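# Move table carton onto low platform beside two cartons

## Task

Take the carton that sits on the table and set it straight onto the low platform, lying flat with the same face upward as it had originally. No carton, this one or the others, may stick out past any edge of the platform. The platform and the two cartons already resting on it should stay as they were. The placement must hold by itself, not because the robot is still holding it, and at the end the cup must have released the carton and the arm must have moved away.

## Robot and tools

Robot: two arms, left_arm and right_arm, each ending in a vacuum suction cup instead of fingers. The controlled point of each arm is its cup point: the middle of the cup rim when nothing touches it. The cup opens along the cup point's own +z axis. About 4 cm back from the rim the tool widens, with its body and wrist camera sticking out up to roughly 9 cm sideways, so leave room for that near obstacles.

Frame: one shared scene frame. Origin on the table surface halfway between the arms, +z up, +x pointing out across the table, left_arm on the +y side. The arm names say nothing about left or right in a picture. Reported cup positions get less accurate at long reach.

Row format (used by both motion tools): one flat list of 16 numbers covering both arms, always all 16 even if one arm is idle. Numbers 1-8 are left_arm: x, y, z in metres, then quaternion qw, qx, qy, qz (w first), then suction. Numbers 9-16 are the same for right_arm. Position and quaternion are an absolute pose for the cup point in the scene frame, not an offset. Suction is in [-1, 1]: above 0.01 means on, 0.01 or less means off; it stays as last sent, so repeat the current value to leave it alone (sending 0 switches it off). To hold an arm still, resend the exact pose from the last result taken before it stopped; to keep an orientation, reuse your own commanded quaternion rather than the slightly drifted reported one. A call is rejected, sending nothing, if any target lies over 0.6 m from that arm's last reported position along any axis of its cup frame. Each control step the commanded pose is clipped to within 70 mm and 16 degrees of the measured pose; when position and orientation conflict, position wins.

execute_actions: argument actions is a list with zero or one entry, plus optional pictures (boolean). Empty list: just report state. {"rows": [...], "steps": n}: 1 to 15 rows, n at most 15 (default 15), each step 1/30 s; rows play one per step and the final row repeats to fill. {"steps": n} without rows: wait until n steps (max 300) have passed since the previous result, your reply time included. After an action an arm only continues to its last clipped pose, so far targets may need several calls.

move: target is one 16-number row as above (absolute poses). speed in m/s, 0.002 to 0.5, default 0.25; rotation up to twice that in rad/s. Cup points travel straight lines that finish together, lasting 0.5 to 10 s (cut off at 10 s). Rotation takes the shorter direction. No obstacle or arm avoidance. Suction values apply at the start. Real motion can lag, wander and overshoot speed, especially with a near-straight arm. The result adds a move: line giving the ending (done, off_target, moving, held, fault), limits that acted (paced: pose was clipped; held: some steps were blocked, after which the arm may jump fast) and each cup point's distance to its target. Faster contacts and targets set deeper past a surface push harder.

wait: seconds from 0 to 10; nothing new is commanded.

zoom_image: camera (cam_high, cam_low, cam_left_wrist, cam_right_wrist) and region [x0, y0, x1, y1] in pixels, top-left origin, at most 504 by 504. Image sizes: cam_high and cam_low 896x504, wrist cameras 616x616. Calibration (intrinsics and world-to-camera transforms) is supplied and may be slightly off.

finished_scene: scene number; ends the scene permanently and reports whether the goal was met.

Results: a state line per arm with cup pose and velocities, suction_measured (about 0 with no seal, 0.83+ when airtight, lower with leaks) and part_present (goes to 1 at 0.50, back to 0 below 0.45). A pose unreachable line names an arm whose command the clearance check altered or blocked; HELD marks affected steps. A Hand target line shows where each arm is currently being driven. MOTOR HOT appears from 65 C; at 80 C the arm is braked until cooled (OVER-TEMPERATURE FAULT). Holding loads heats motors, even while you think. A torque fault (joint load limit: waist and shoulder 47.5, elbow and forearm roll 28.5, wrist pitch and wrist roll 19 N m) stops that arm, backs the joint off, freezes it 10 s and drops the rest of the call. The simulation keeps running while you write.

Suggested order: look and locate the loose carton, the platform and its two cartons; hover above the carton's top face with the cup pointing down; descend gently with suction on until the 36 mm rim sits fully on a smooth flat area away from edges and seams; confirm suction_measured is high; lift clear; carry over the platform at a safe height; lower slowly until the carton rests flat, fully inside the platform edges and not disturbing the other cartons; switch suction off; rise more than 15 mm and retreat. The cup shortens up to about 12 mm under vacuum. If the cup seals to the table, turn suction off to free it.

Avoid: dropping or slamming the carton, hard pressing, shoving the platform or its cartons, knocking anything off the table, and letting the arms touch each other. Loose objects may occasionally be nudged by outside pushes.

Each tool is called after "Call:" as name([rows], argument=value, ...), one row to a line, values as JSON.

## Session

Call:
execute_actions(actions=[])

Scene clock: 0.00 s of 9600.00 s.
left_arm: end_effector_position=(+0.3992, +0.3900, +0.2436) suction_measured=0.01 part_present=0 end_effector_quat_wxyz=(+0.002, -0.298, +0.954, +0.001) end_effector_velocity=(+0.000, +0.000, +0.000) end_effector_angular_velocity=(+0.000, -0.001, +0.000) | right_arm: end_effector_position=(+0.4045, -0.3944, +0.2430) suction_measured=0.00 part_present=0 end_effector_quat_wxyz=(-0.000, +0.211, +0.977, +0.001) end_effector_velocity=(-0.000, -0.000, -0.000) end_effector_angular_velocity=(-0.002, +0.000, +0.001)
Joint positions: left_arm=[-0.003 -0.264 -0.929  0.003  1.19   1.836] | right_arm=[-0.002 -0.267 -0.925  0.002  1.193  2.879]
Joint velocities: left_arm=[ 0.    -0.     0.    -0.    -0.001  0.   ] | right_arm=[ 0.001 -0.     0.001 -0.002  0.     0.   ]
Motor temperatures (°C, as the motors report them): left_arm=[34 35 32 38 35 38] | right_arm=[38 36 33 37 35 35]
Hand target (left_arm): +0.399, +0.390, +0.244; +0.002, -0.298, +0.954, +0.001
Hand target (right_arm): +0.404, -0.394, +0.243; -0.000, +0.211, +0.977, +0.001

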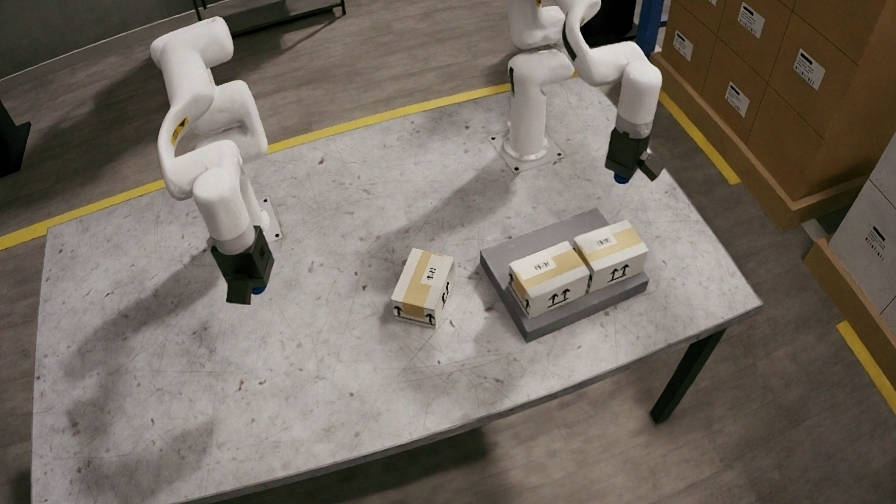

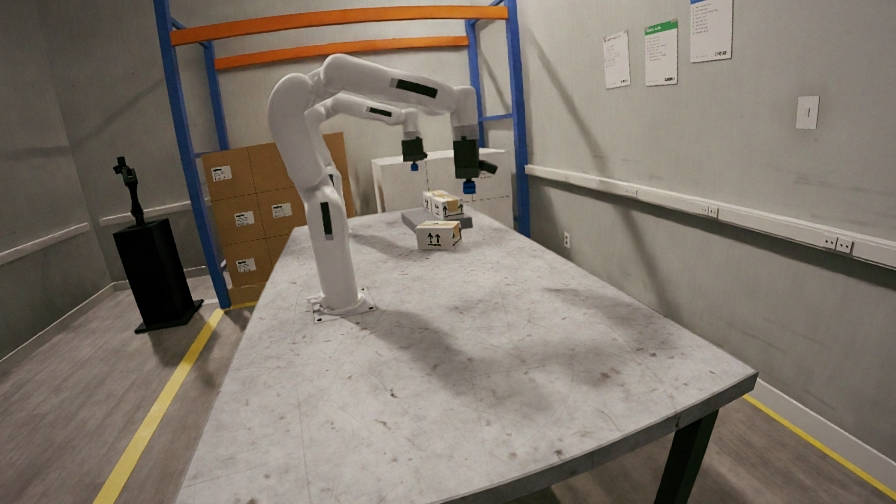

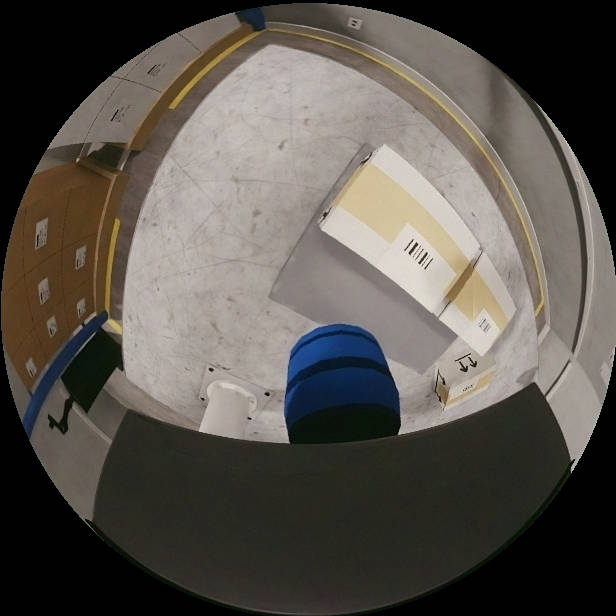

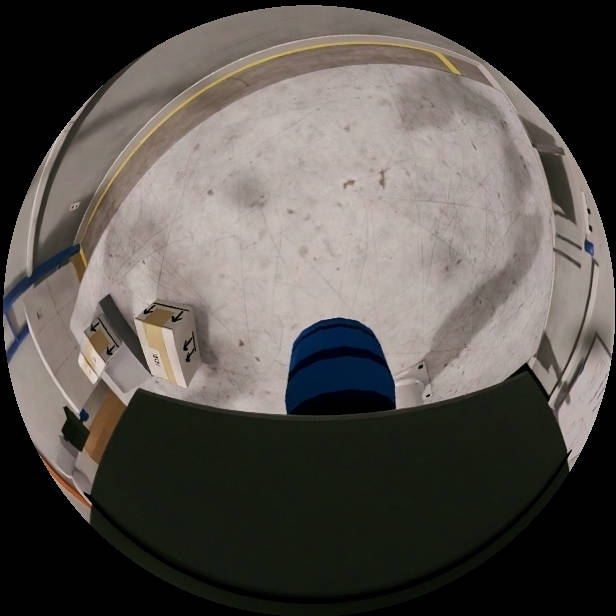

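Call:
zoom_image(camera="cam_high", region=[370,190,670,360])

Call:
zoom_image(camera="cam_low", region=[380,170,500,260])

Region (370, 190, 670, 360) of cam_high's 896x504 image, scaled by 1.680, with more detail than that image has; it fills the top 286 rows of this view, and the rest is white.

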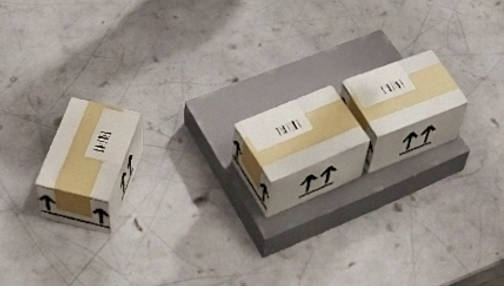

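Region (380, 170, 500, 260) of cam_low's 896x504 image, scaled by 4.200, with more detail than that image has; it fills the top 378 rows of this view, and the rest is white.

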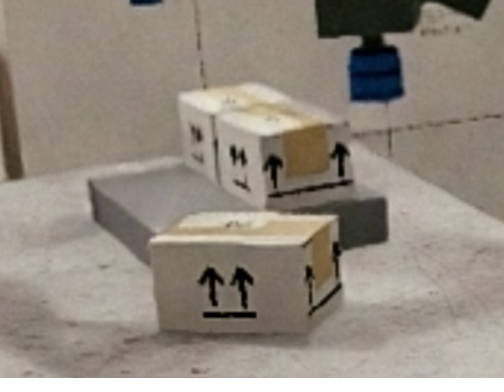

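Call:
move(target=[0.384,-0.022,0.17,0,0.317,0.948,0,0,0.4045,-0.3944,0.243,0,0.211,0.977,0,0], speed=0.3)

Scene clock: 10.37 s of 9600.00 s.
left_arm: end_effector_position=(+0.3830, -0.0227, +0.1701) suction_measured=0.01 part_present=0 end_effector_quat_wxyz=(+0.001, +0.317, +0.948, -0.001) end_effector_velocity=(-0.001, -0.002, -0.001) end_effector_angular_velocity=(+0.003, +0.003, -0.006) | right_arm: end_effector_position=(+0.4045, -0.3944, +0.2430) suction_measured=0.00 part_present=0 end_effector_quat_wxyz=(-0.000, +0.211, +0.977, -0.000) end_effector_velocity=(+0.000, -0.000, -0.000) end_effector_angular_velocity=(-0.001, -0.000, -0.001)
Joint positions: left_arm=[-0.867  0.258 -1.315 -0.002  1.054  2.225] | right_arm=[-0.001 -0.267 -0.925  0.     1.192  2.88 ]
Joint velocities: left_arm=[-0.003  0.006 -0.007 -0.     0.004  0.002] | right_arm=[-0.     0.     0.001 -0.001 -0.001  0.001]
Motor temperatures (°C, as the motors report them): left_arm=[34 35 33 38 35 38] | right_arm=[38 36 34 37 35 35]
Hand target (left_arm): +0.383, -0.023, +0.170; +0.001, +0.317, +0.948, -0.001
Hand target (right_arm): +0.404, -0.394, +0.243; -0.000, +0.211, +0.977, -0.000
Off the commanded pose (left_arm): 0.001 m, 0 deg.
Off the commanded pose (right_arm): 0.000 m, 0 deg.
After step 90, 4.73 s passed at rest.
move: done
camera_calibration (this result's frames):
cam_left_wrist: T_world_to_cam=[[-0.616242, -0.787535, -0.00587312, 0.22756], [-0.693812, 0.539346, 0.477211, 0.218674], [-0.372653, 0.298153, -0.878769, 0.377806], [0, 0, 0, 1]] pos_world=[0.432741, -0.0513735, 0.228987]
cam_right_wrist: T_world_to_cam=[[-0.438443, -0.898683, -0.0117063, -0.160105], [-0.793362, 0.380874, 0.47488, 0.373721], [-0.422308, 0.217495, -0.879973, 0.555582], [0, 0, 0, 1]] pos_world=[0.460926, -0.407061, 0.30955]

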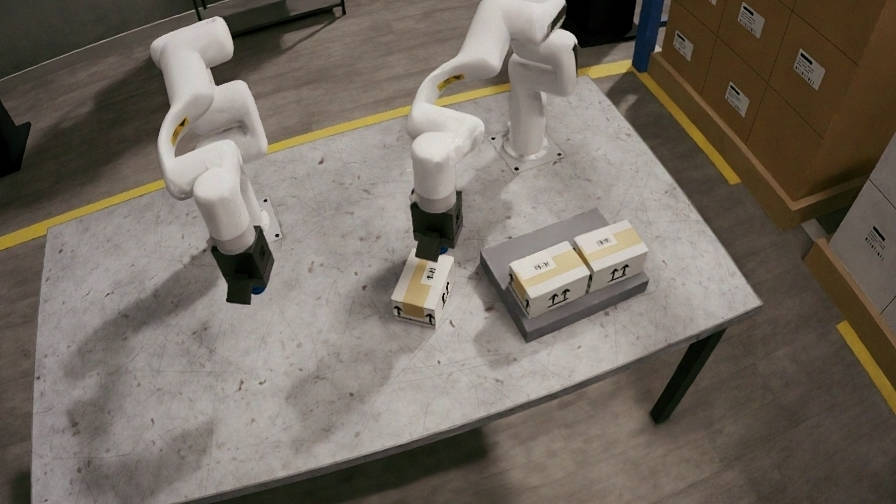

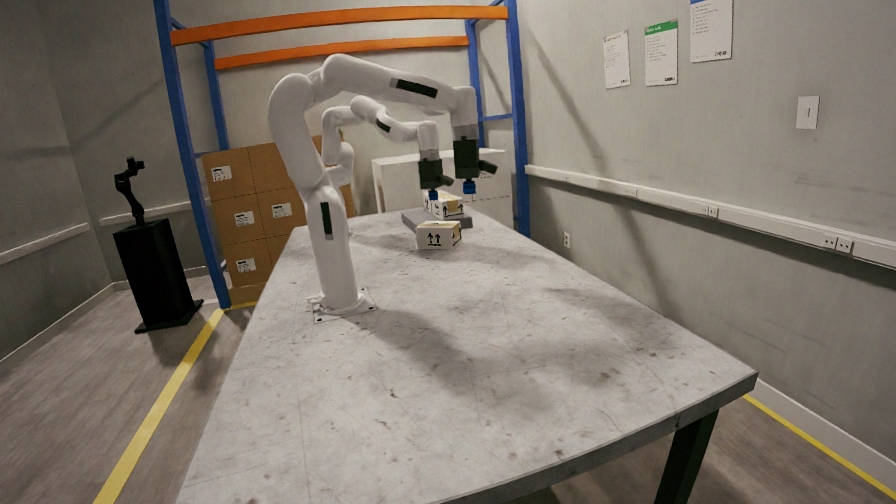

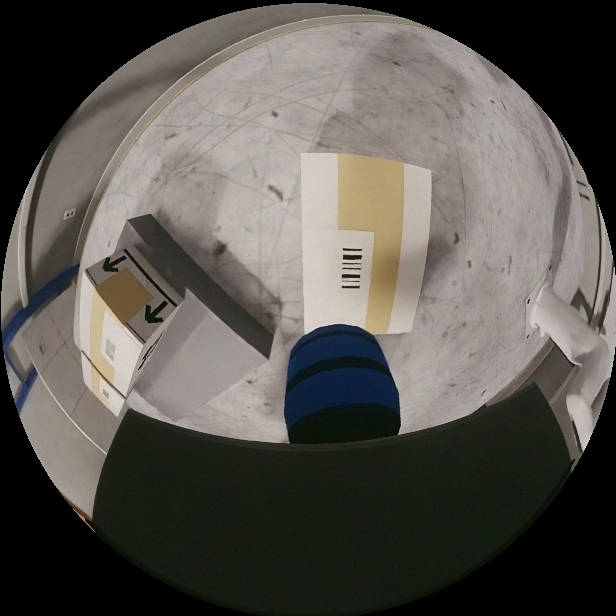

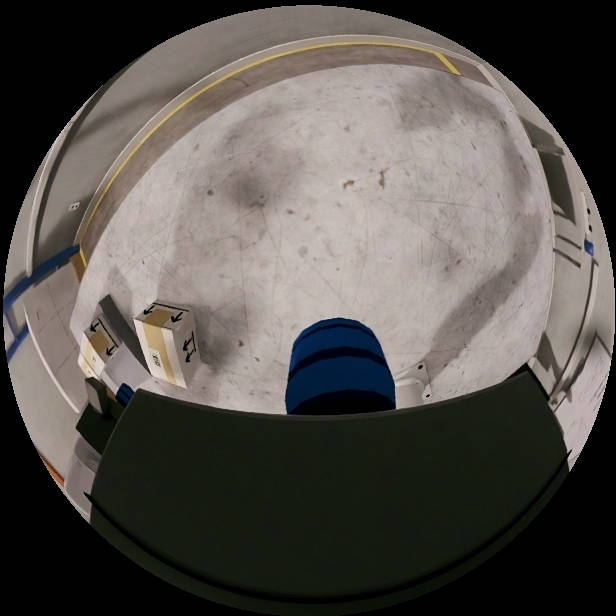

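Call:
move(target=[0.383,-0.066,0.10,0,0.317,0.948,0,0,0.4045,-0.3944,0.243,0,0.211,0.977,0,0], speed=0.15)

Scene clock: 13.17 s of 9600.00 s.
left_arm: end_effector_position=(+0.3829, -0.0661, +0.1005) suction_measured=0.01 part_present=0 end_effector_quat_wxyz=(+0.000, +0.317, +0.948, -0.000) end_effector_velocity=(-0.001, +0.001, -0.004) end_effector_angular_velocity=(+0.006, +0.005, +0.000) | right_arm: end_effector_position=(+0.4045, -0.3944, +0.2430) suction_measured=0.00 part_present=0 end_effector_quat_wxyz=(-0.000, +0.211, +0.977, +0.000) end_effector_velocity=(+0.000, +0.000, +0.000) end_effector_angular_velocity=(-0.001, -0.001, +0.004)
Joint positions: left_arm=[-0.922  0.448 -1.381 -0.     0.931  2.17 ] | right_arm=[-0.001 -0.267 -0.925  0.     1.192  2.88 ]
Joint velocities: left_arm=[-0.     0.007  0.001  0.     0.    -0.001] | right_arm=[ 0.001 -0.    -0.    -0.001  0.    -0.002]
Motor temperatures (°C, as the motors report them): left_arm=[34 35 34 38 35 38] | right_arm=[38 36 34 37 35 35]
Hand target (left_arm): +0.383, -0.066, +0.100; -0.000, +0.317, +0.948, -0.000
Hand target (right_arm): +0.405, -0.394, +0.243; -0.000, +0.211, +0.977, -0.000
Off the commanded pose (left_arm): 0.000 m, 0 deg.
Off the commanded pose (right_arm): 0.000 m, 0 deg.
move: done
camera_calibration (this result's frames):
cam_left_wrist: T_world_to_cam=[[-0.616713, -0.787156, -0.00706492, 0.193278], [-0.692818, 0.538497, 0.479608, 0.274584], [-0.373722, 0.300675, -0.877455, 0.330028], [0, 0, 0, 1]] pos_world=[0.432773, -0.0949543, 0.159257]
cam_right_wrist: T_world_to_cam=[[-0.438444, -0.898682, -0.0117083, -0.160103], [-0.793364, 0.380875, 0.474876, 0.373723], [-0.422303, 0.217495, -0.879975, 0.555582], [0, 0, 0, 1]] pos_world=[0.460927, -0.40706, 0.309551]

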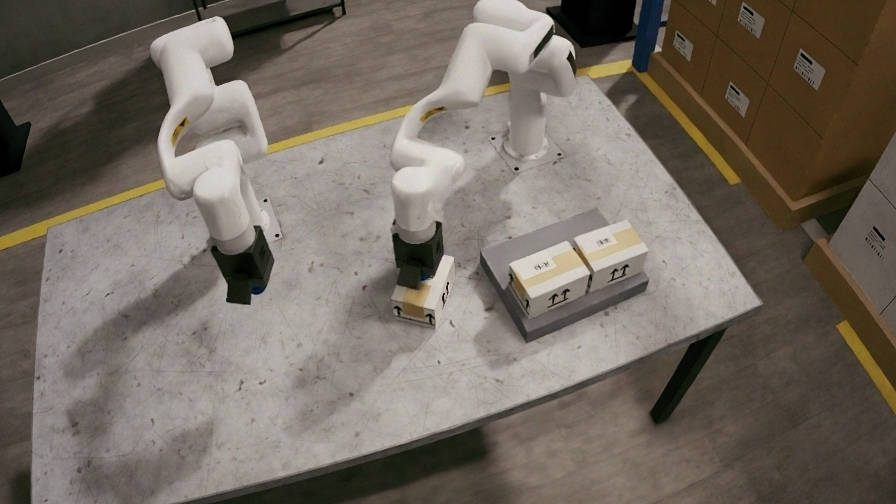

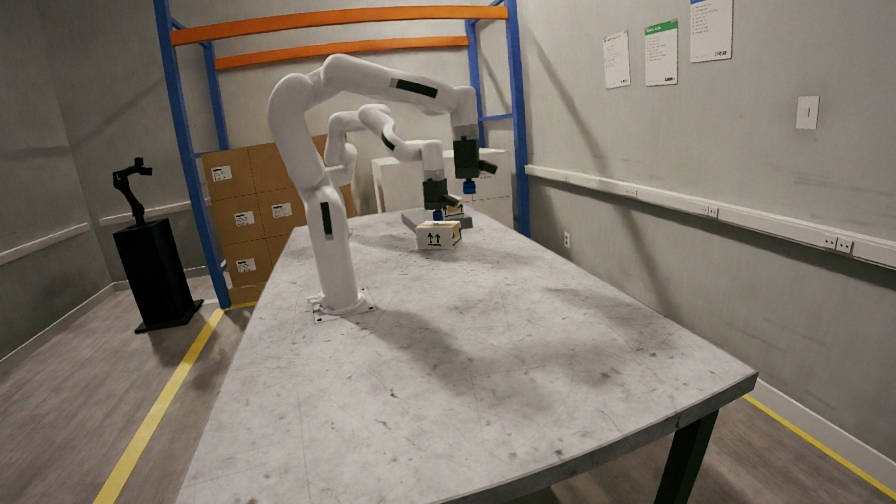

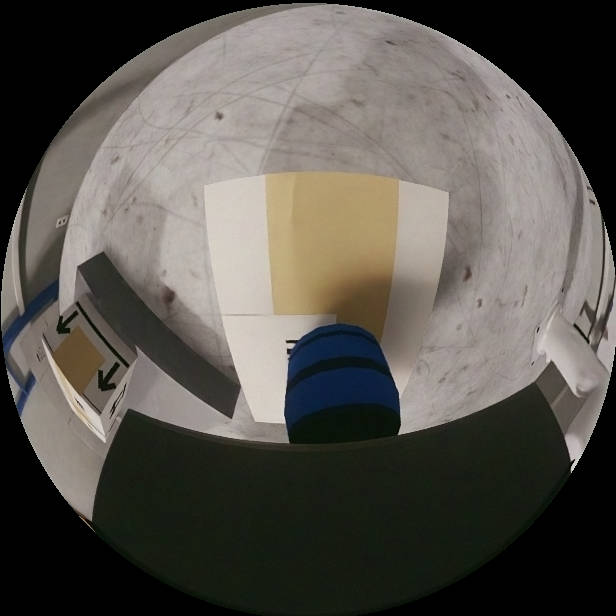

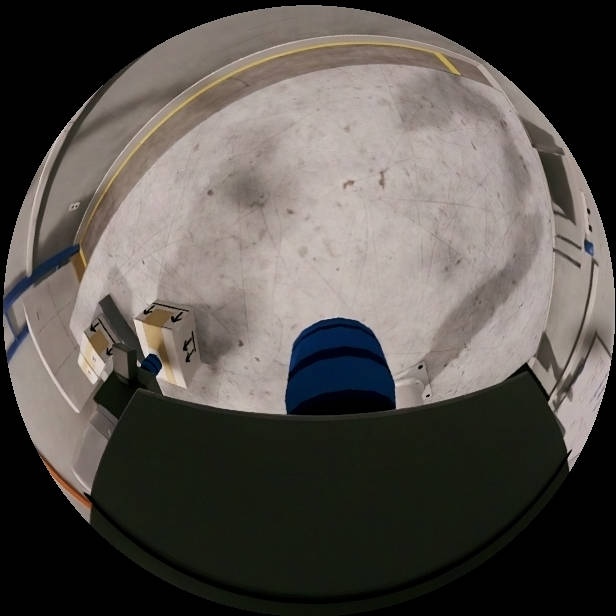

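Well centred.

Call:
move(target=[0.383,-0.066,0.074,0,0.317,0.948,0,1,0.4045,-0.3944,0.243,0,0.211,0.977,0,0], speed=0.03)

Scene clock: 14.97 s of 9600.00 s.
left_arm: end_effector_position=(+0.3830, -0.0660, +0.0741) suction_measured=0.86 part_present=1 end_effector_quat_wxyz=(-0.000, +0.317, +0.948, -0.000) end_effector_velocity=(+0.002, -0.002, +0.002) end_effector_angular_velocity=(-0.007, -0.006, -0.000) | right_arm: end_effector_position=(+0.4045, -0.3944, +0.2430) suction_measured=0.00 part_present=0 end_effector_quat_wxyz=(+0.000, +0.211, +0.977, -0.000) end_effector_velocity=(-0.000, +0.001, -0.000) end_effector_angular_velocity=(+0.002, +0.000, -0.001)
Joint positions: left_arm=[-0.922  0.489 -1.361 -0.     0.872  2.17 ] | right_arm=[-0.001 -0.267 -0.925  0.     1.192  2.88 ]
Joint velocities: left_arm=[-0.    -0.001 -0.003  0.    -0.006  0.   ] | right_arm=[ 0.001  0.    -0.     0.003  0.     0.001]
Motor temperatures (°C, as the motors report them): left_arm=[34 35 34 38 35 38] | right_arm=[38 36 35 37 35 35]
Hand target (left_arm): +0.383, -0.066, +0.074; -0.000, +0.317, +0.948, -0.000
Hand target (right_arm): +0.404, -0.394, +0.243; -0.000, +0.211, +0.977, -0.000
Off the commanded pose (left_arm): 0.000 m, 0 deg.
Off the commanded pose (right_arm): 0.000 m, 0 deg.
move: done
camera_calibration (this result's frames):
cam_left_wrist: T_world_to_cam=[[-0.616689, -0.787171, -0.00750006, 0.193178], [-0.692621, 0.538039, 0.480407, 0.287033], [-0.374127, 0.301456, -0.877014, 0.307079], [0, 0, 0, 1]] pos_world=[0.432823, -0.0949417, 0.132868]
cam_right_wrist: T_world_to_cam=[[-0.438444, -0.898682, -0.0117083, -0.160103], [-0.793364, 0.380875, 0.474876, 0.373724], [-0.422303, 0.217495, -0.879975, 0.555582], [0, 0, 0, 1]] pos_world=[0.460927, -0.40706, 0.309552]

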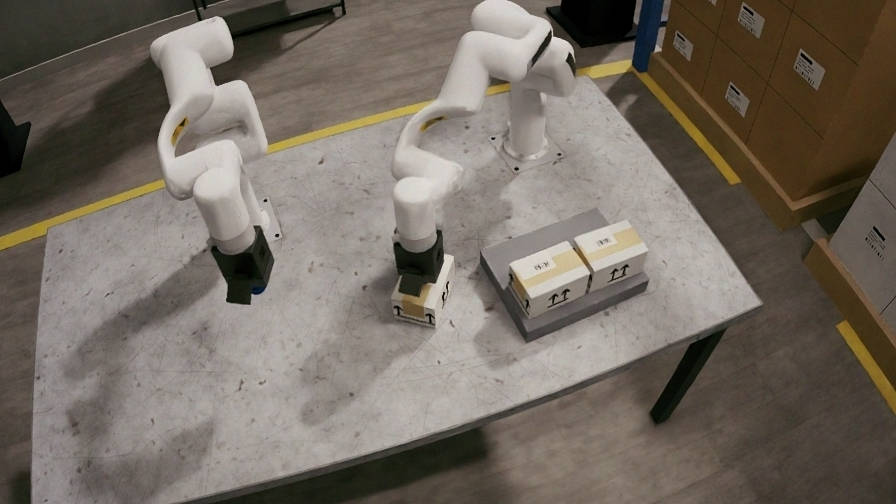

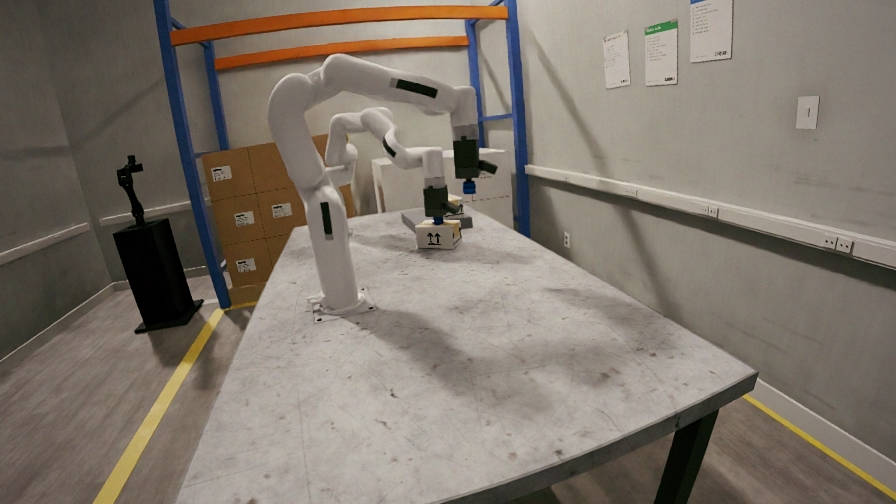

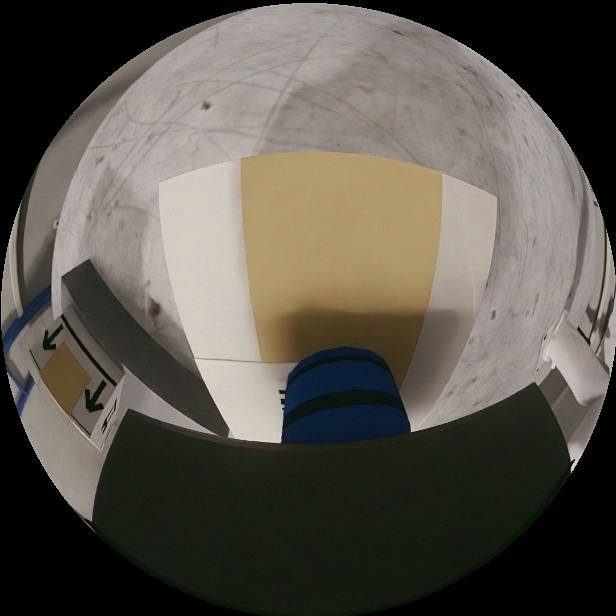

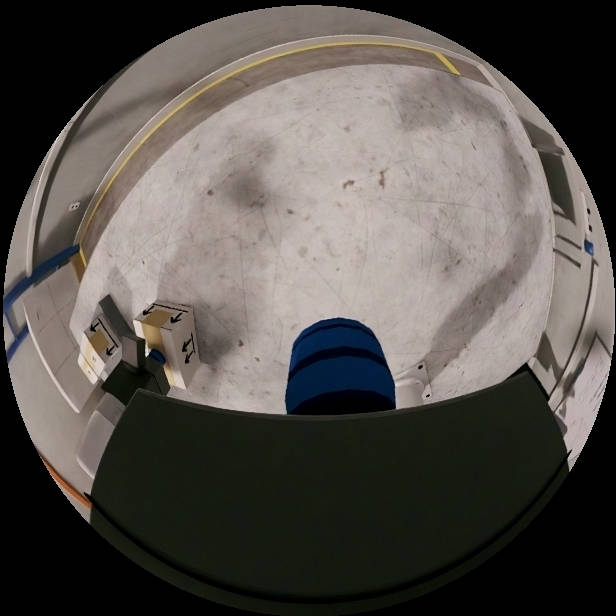

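Call:
move(target=[0.37,-0.05,0.21,0,0.5,0.866,0,1,0.4045,-0.3944,0.243,0,0.211,0.977,0,0], speed=0.2)

Call:
move(target=[0.372,0.28,0.205,0,0.692,0.722,0,1,0.4045,-0.3944,0.243,0,0.211,0.977,0,0])

Scene clock: 17.30 s of 9600.00 s.
left_arm: end_effector_position=(+0.3701, -0.0497, +0.2091) suction_measured=0.86 part_present=1 end_effector_quat_wxyz=(-0.001, +0.499, +0.866, +0.001) end_effector_velocity=(+0.001, -0.001, +0.005) end_effector_angular_velocity=(-0.006, -0.005, -0.007) | right_arm: end_effector_position=(+0.4045, -0.3944, +0.2430) suction_measured=0.00 part_present=0 end_effector_quat_wxyz=(+0.000, +0.211, +0.977, +0.000) end_effector_velocity=(-0.000, -0.000, +0.000) end_effector_angular_velocity=(+0.000, -0.000, -0.002)
Joint positions: left_arm=[-0.919  0.267 -1.443  0.001  1.178  2.572] | right_arm=[-0.001 -0.267 -0.925  0.     1.192  2.88 ]
Joint velocities: left_arm=[ 0.    -0.004 -0.009 -0.001  0.005  0.007] | right_arm=[-0.    -0.001  0.     0.     0.     0.001]
Motor temperatures (°C, as the motors report them): left_arm=[34 35 34 38 35 38] | right_arm=[38 36 35 37 35 35]
Hand target (left_arm): +0.370, -0.050, +0.210; +0.000, +0.500, +0.866, +0.000
Hand target (right_arm): +0.404, -0.394, +0.243; +0.000, +0.211, +0.977, +0.000
Off the commanded pose (left_arm): 0.001 m, 0 deg.
Off the commanded pose (right_arm): 0.000 m, 0 deg.
move: done
camera_calibration (this result's frames):
cam_left_wrist: T_world_to_cam=[[-0.874626, -0.484735, -0.00784499, 0.309652], [-0.428059, 0.764563, 0.481881, 0.117489], [-0.227587, 0.424823, -0.876202, 0.367394], [0, 0, 0, 1]] pos_world=[0.404736, -0.0958057, 0.267725]
cam_right_wrist: T_world_to_cam=[[-0.438444, -0.898682, -0.0117085, -0.160102], [-0.793364, 0.380875, 0.474876, 0.373724], [-0.422303, 0.217495, -0.879975, 0.555582], [0, 0, 0, 1]] pos_world=[0.460927, -0.40706, 0.309552]

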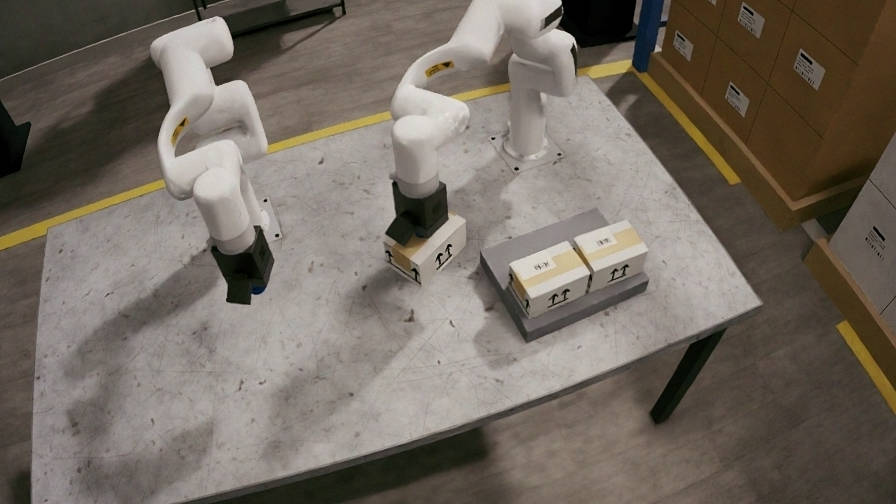

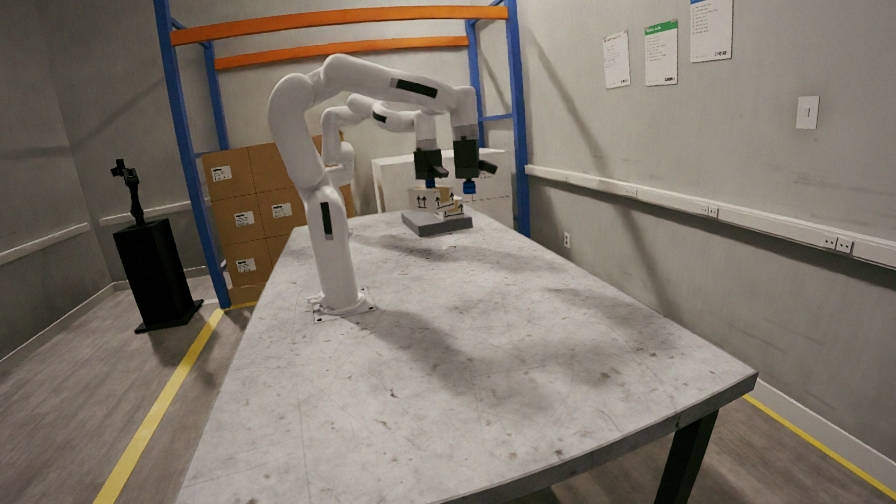

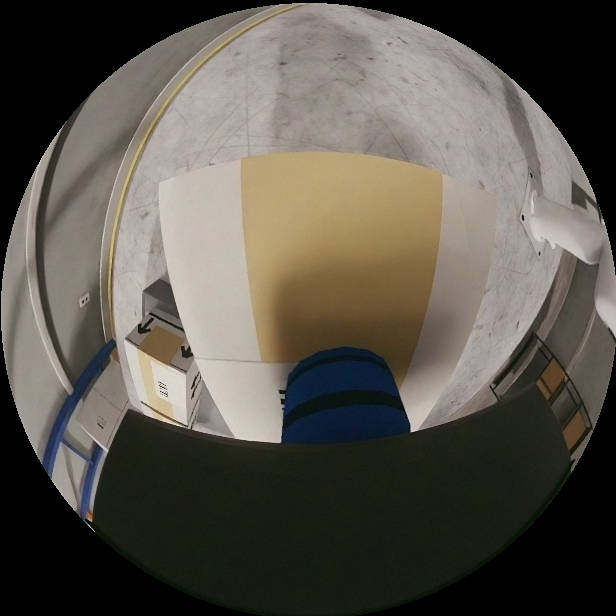

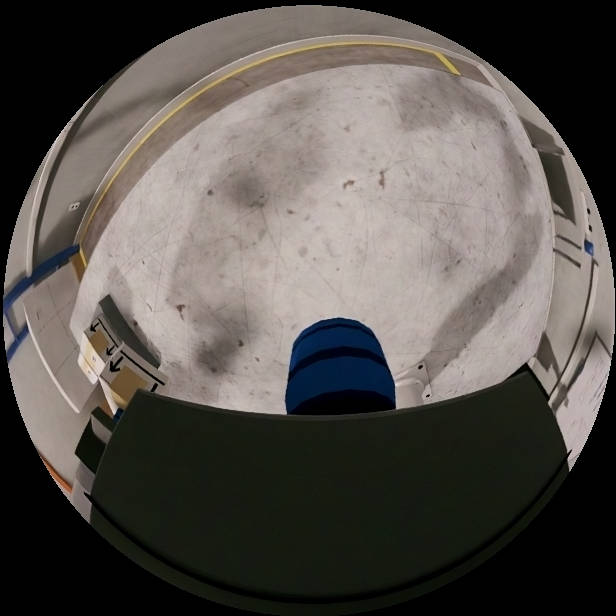

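Scene clock: 19.17 s of 9600.00 s.
left_arm: end_effector_position=(+0.3730, +0.2803, +0.2051) suction_measured=0.86 part_present=1 end_effector_quat_wxyz=(-0.001, +0.692, +0.722, +0.001) end_effector_velocity=(+0.000, +0.002, +0.000) end_effector_angular_velocity=(-0.002, -0.001, -0.003) | right_arm: end_effector_position=(+0.4045, -0.3944, +0.2430) suction_measured=0.00 part_present=0 end_effector_quat_wxyz=(+0.000, +0.211, +0.977, -0.000) end_effector_velocity=(+0.000, -0.000, +0.000) end_effector_angular_velocity=(-0.000, -0.001, +0.001)
Joint positions: left_arm=[-0.288 -0.304 -0.781  0.003  1.087  3.686] | right_arm=[-0.001 -0.267 -0.925  0.     1.192  2.88 ]
Joint velocities: left_arm=[ 0.007 -0.002  0.001 -0.002 -0.001  0.01 ] | right_arm=[ 0.    -0.    -0.001 -0.001 -0.    -0.   ]
Motor temperatures (°C, as the motors report them): left_arm=[34 35 34 38 35 38] | right_arm=[38 36 35 37 35 35]
Hand target (left_arm): +0.373, +0.281, +0.205; -0.001, +0.692, +0.722, +0.001
Hand target (right_arm): +0.404, -0.394, +0.243; -0.000, +0.211, +0.977, -0.000
Off the commanded pose (left_arm): 0.001 m, 0 deg.
Off the commanded pose (right_arm): 0.000 m, 0 deg.
move: done
camera_calibration (this result's frames):
cam_left_wrist: T_world_to_cam=[[-0.999714, -0.022933, -0.00681955, 0.389109], [-0.0233754, 0.875448, 0.482746, -0.313839], [-0.00510065, 0.482767, -0.875734, 0.12509], [0, 0, 0, 1]] pos_world=[0.382299, 0.223284, 0.263704]
cam_right_wrist: T_world_to_cam=[[-0.438444, -0.898682, -0.0117082, -0.160103], [-0.793364, 0.380875, 0.474876, 0.373724], [-0.422303, 0.217495, -0.879975, 0.555582], [0, 0, 0, 1]] pos_world=[0.460927, -0.40706, 0.309551]

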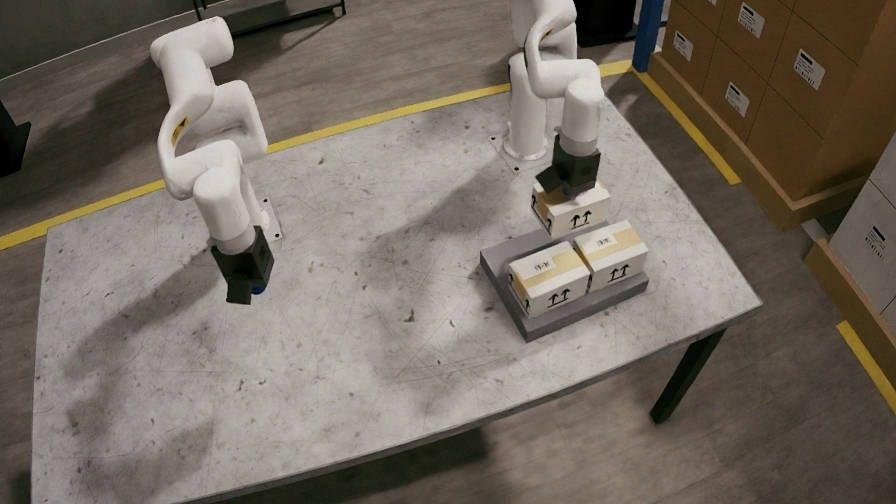

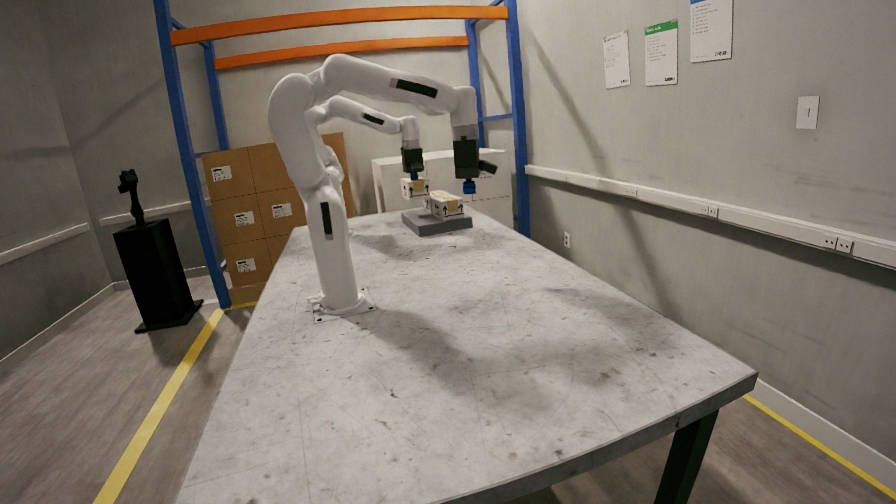

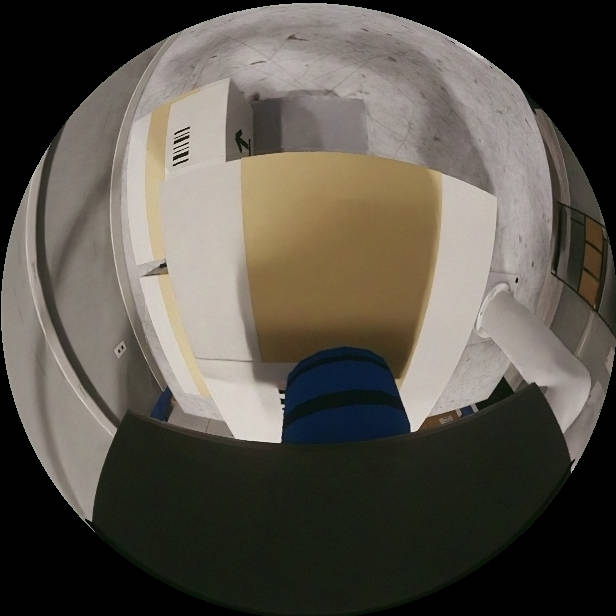

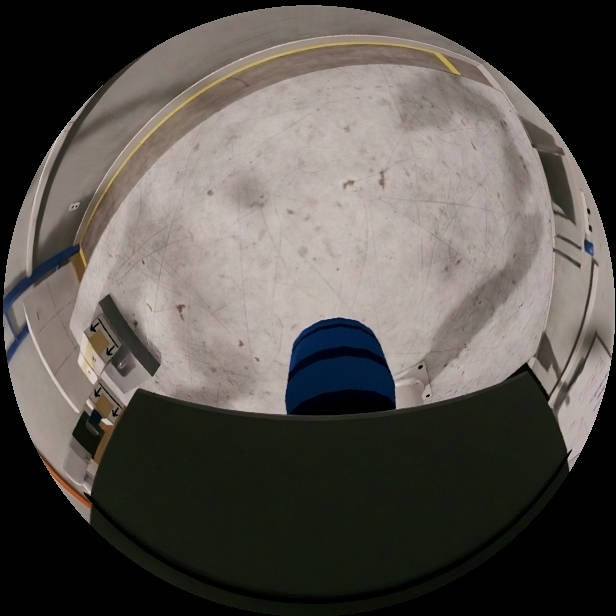

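Call:
move(target=[0.379,0.28,0.125,0,0.692,0.722,0,1,0.4045,-0.3944,0.243,0,0.211,0.977,0,0], speed=0.08)

Call:
zoom_image(camera="cam_low", region=[380,160,490,250])

Scene clock: 21.17 s of 9600.00 s.
left_arm: end_effector_position=(+0.3791, +0.2798, +0.1254) suction_measured=0.86 part_present=1 end_effector_quat_wxyz=(+0.000, +0.692, +0.722, +0.000) end_effector_velocity=(-0.001, +0.000, -0.003) end_effector_angular_velocity=(+0.001, +0.003, -0.000) | right_arm: end_effector_position=(+0.4045, -0.3944, +0.2430) suction_measured=0.00 part_present=0 end_effector_quat_wxyz=(+0.000, +0.211, +0.977, -0.000) end_effector_velocity=(+0.000, -0.000, +0.000) end_effector_angular_velocity=(-0.001, -0.000, -0.001)
Joint positions: left_arm=[-0.284 -0.169 -0.664 -0.001  0.832  3.691] | right_arm=[-0.001 -0.267 -0.925  0.     1.192  2.88 ]
Joint velocities: left_arm=[-0.     0.004  0.004 -0.    -0.005  0.   ] | right_arm=[ 0.    -0.    -0.    -0.001  0.     0.001]
Motor temperatures (°C, as the motors report them): left_arm=[34 35 34 38 35 38] | right_arm=[38 36 35 37 35 35]
Hand target (left_arm): +0.379, +0.280, +0.125; +0.000, +0.692, +0.722, -0.000
Hand target (right_arm): +0.404, -0.394, +0.243; +0.000, +0.211, +0.977, +0.000
Off the commanded pose (left_arm): 0.000 m, 0 deg.
Off the commanded pose (right_arm): 0.000 m, 0 deg.
move: done
camera_calibration (this result's frames):
cam_left_wrist: T_world_to_cam=[[-0.999707, -0.0227523, -0.00826624, 0.394849], [-0.0239277, 0.877003, 0.479889, -0.274607], [-0.00366909, 0.479947, -0.87729, 0.0560032], [0, 0, 0, 1]] pos_world=[0.388368, 0.222936, 0.184176]
cam_right_wrist: T_world_to_cam=[[-0.438444, -0.898682, -0.0117082, -0.160103], [-0.793364, 0.380875, 0.474876, 0.373724], [-0.422303, 0.217495, -0.879975, 0.555582], [0, 0, 0, 1]] pos_world=[0.460927, -0.40706, 0.309551]

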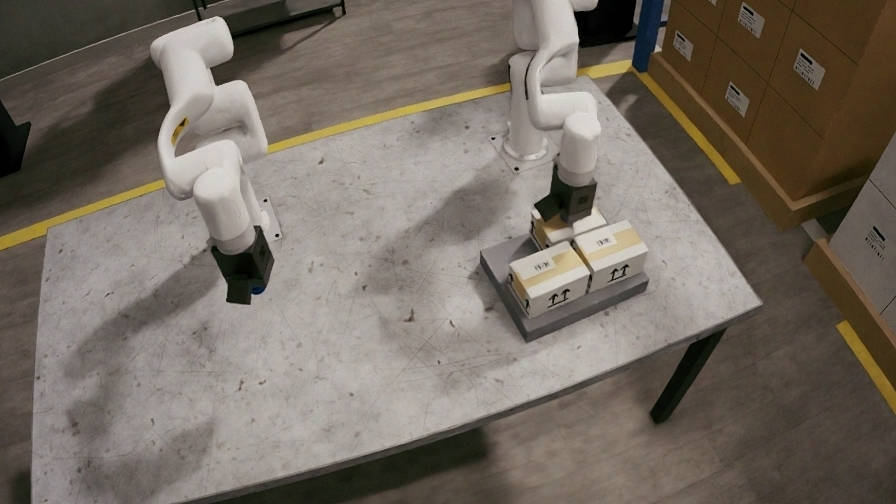

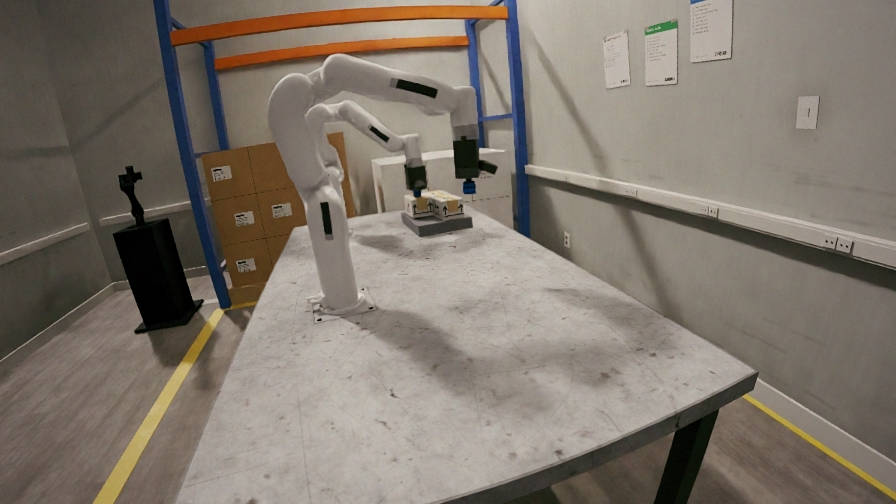

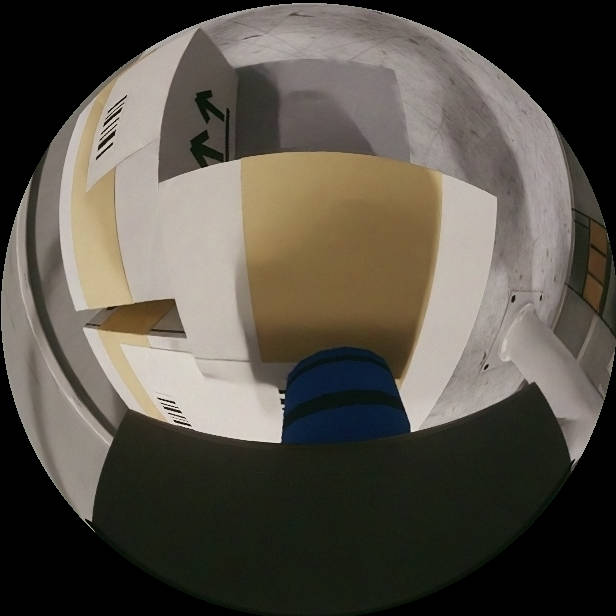

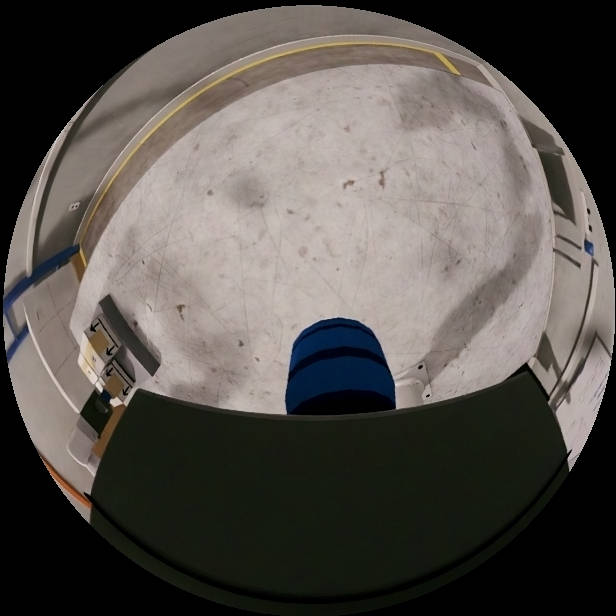

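Region (380, 160, 490, 250) of cam_low's 896x504 image, scaled by 4.582, with more detail than that image has; it fills the top 412 rows of this view, and the rest is white.

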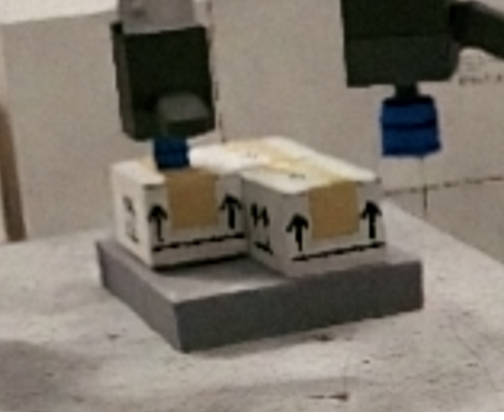

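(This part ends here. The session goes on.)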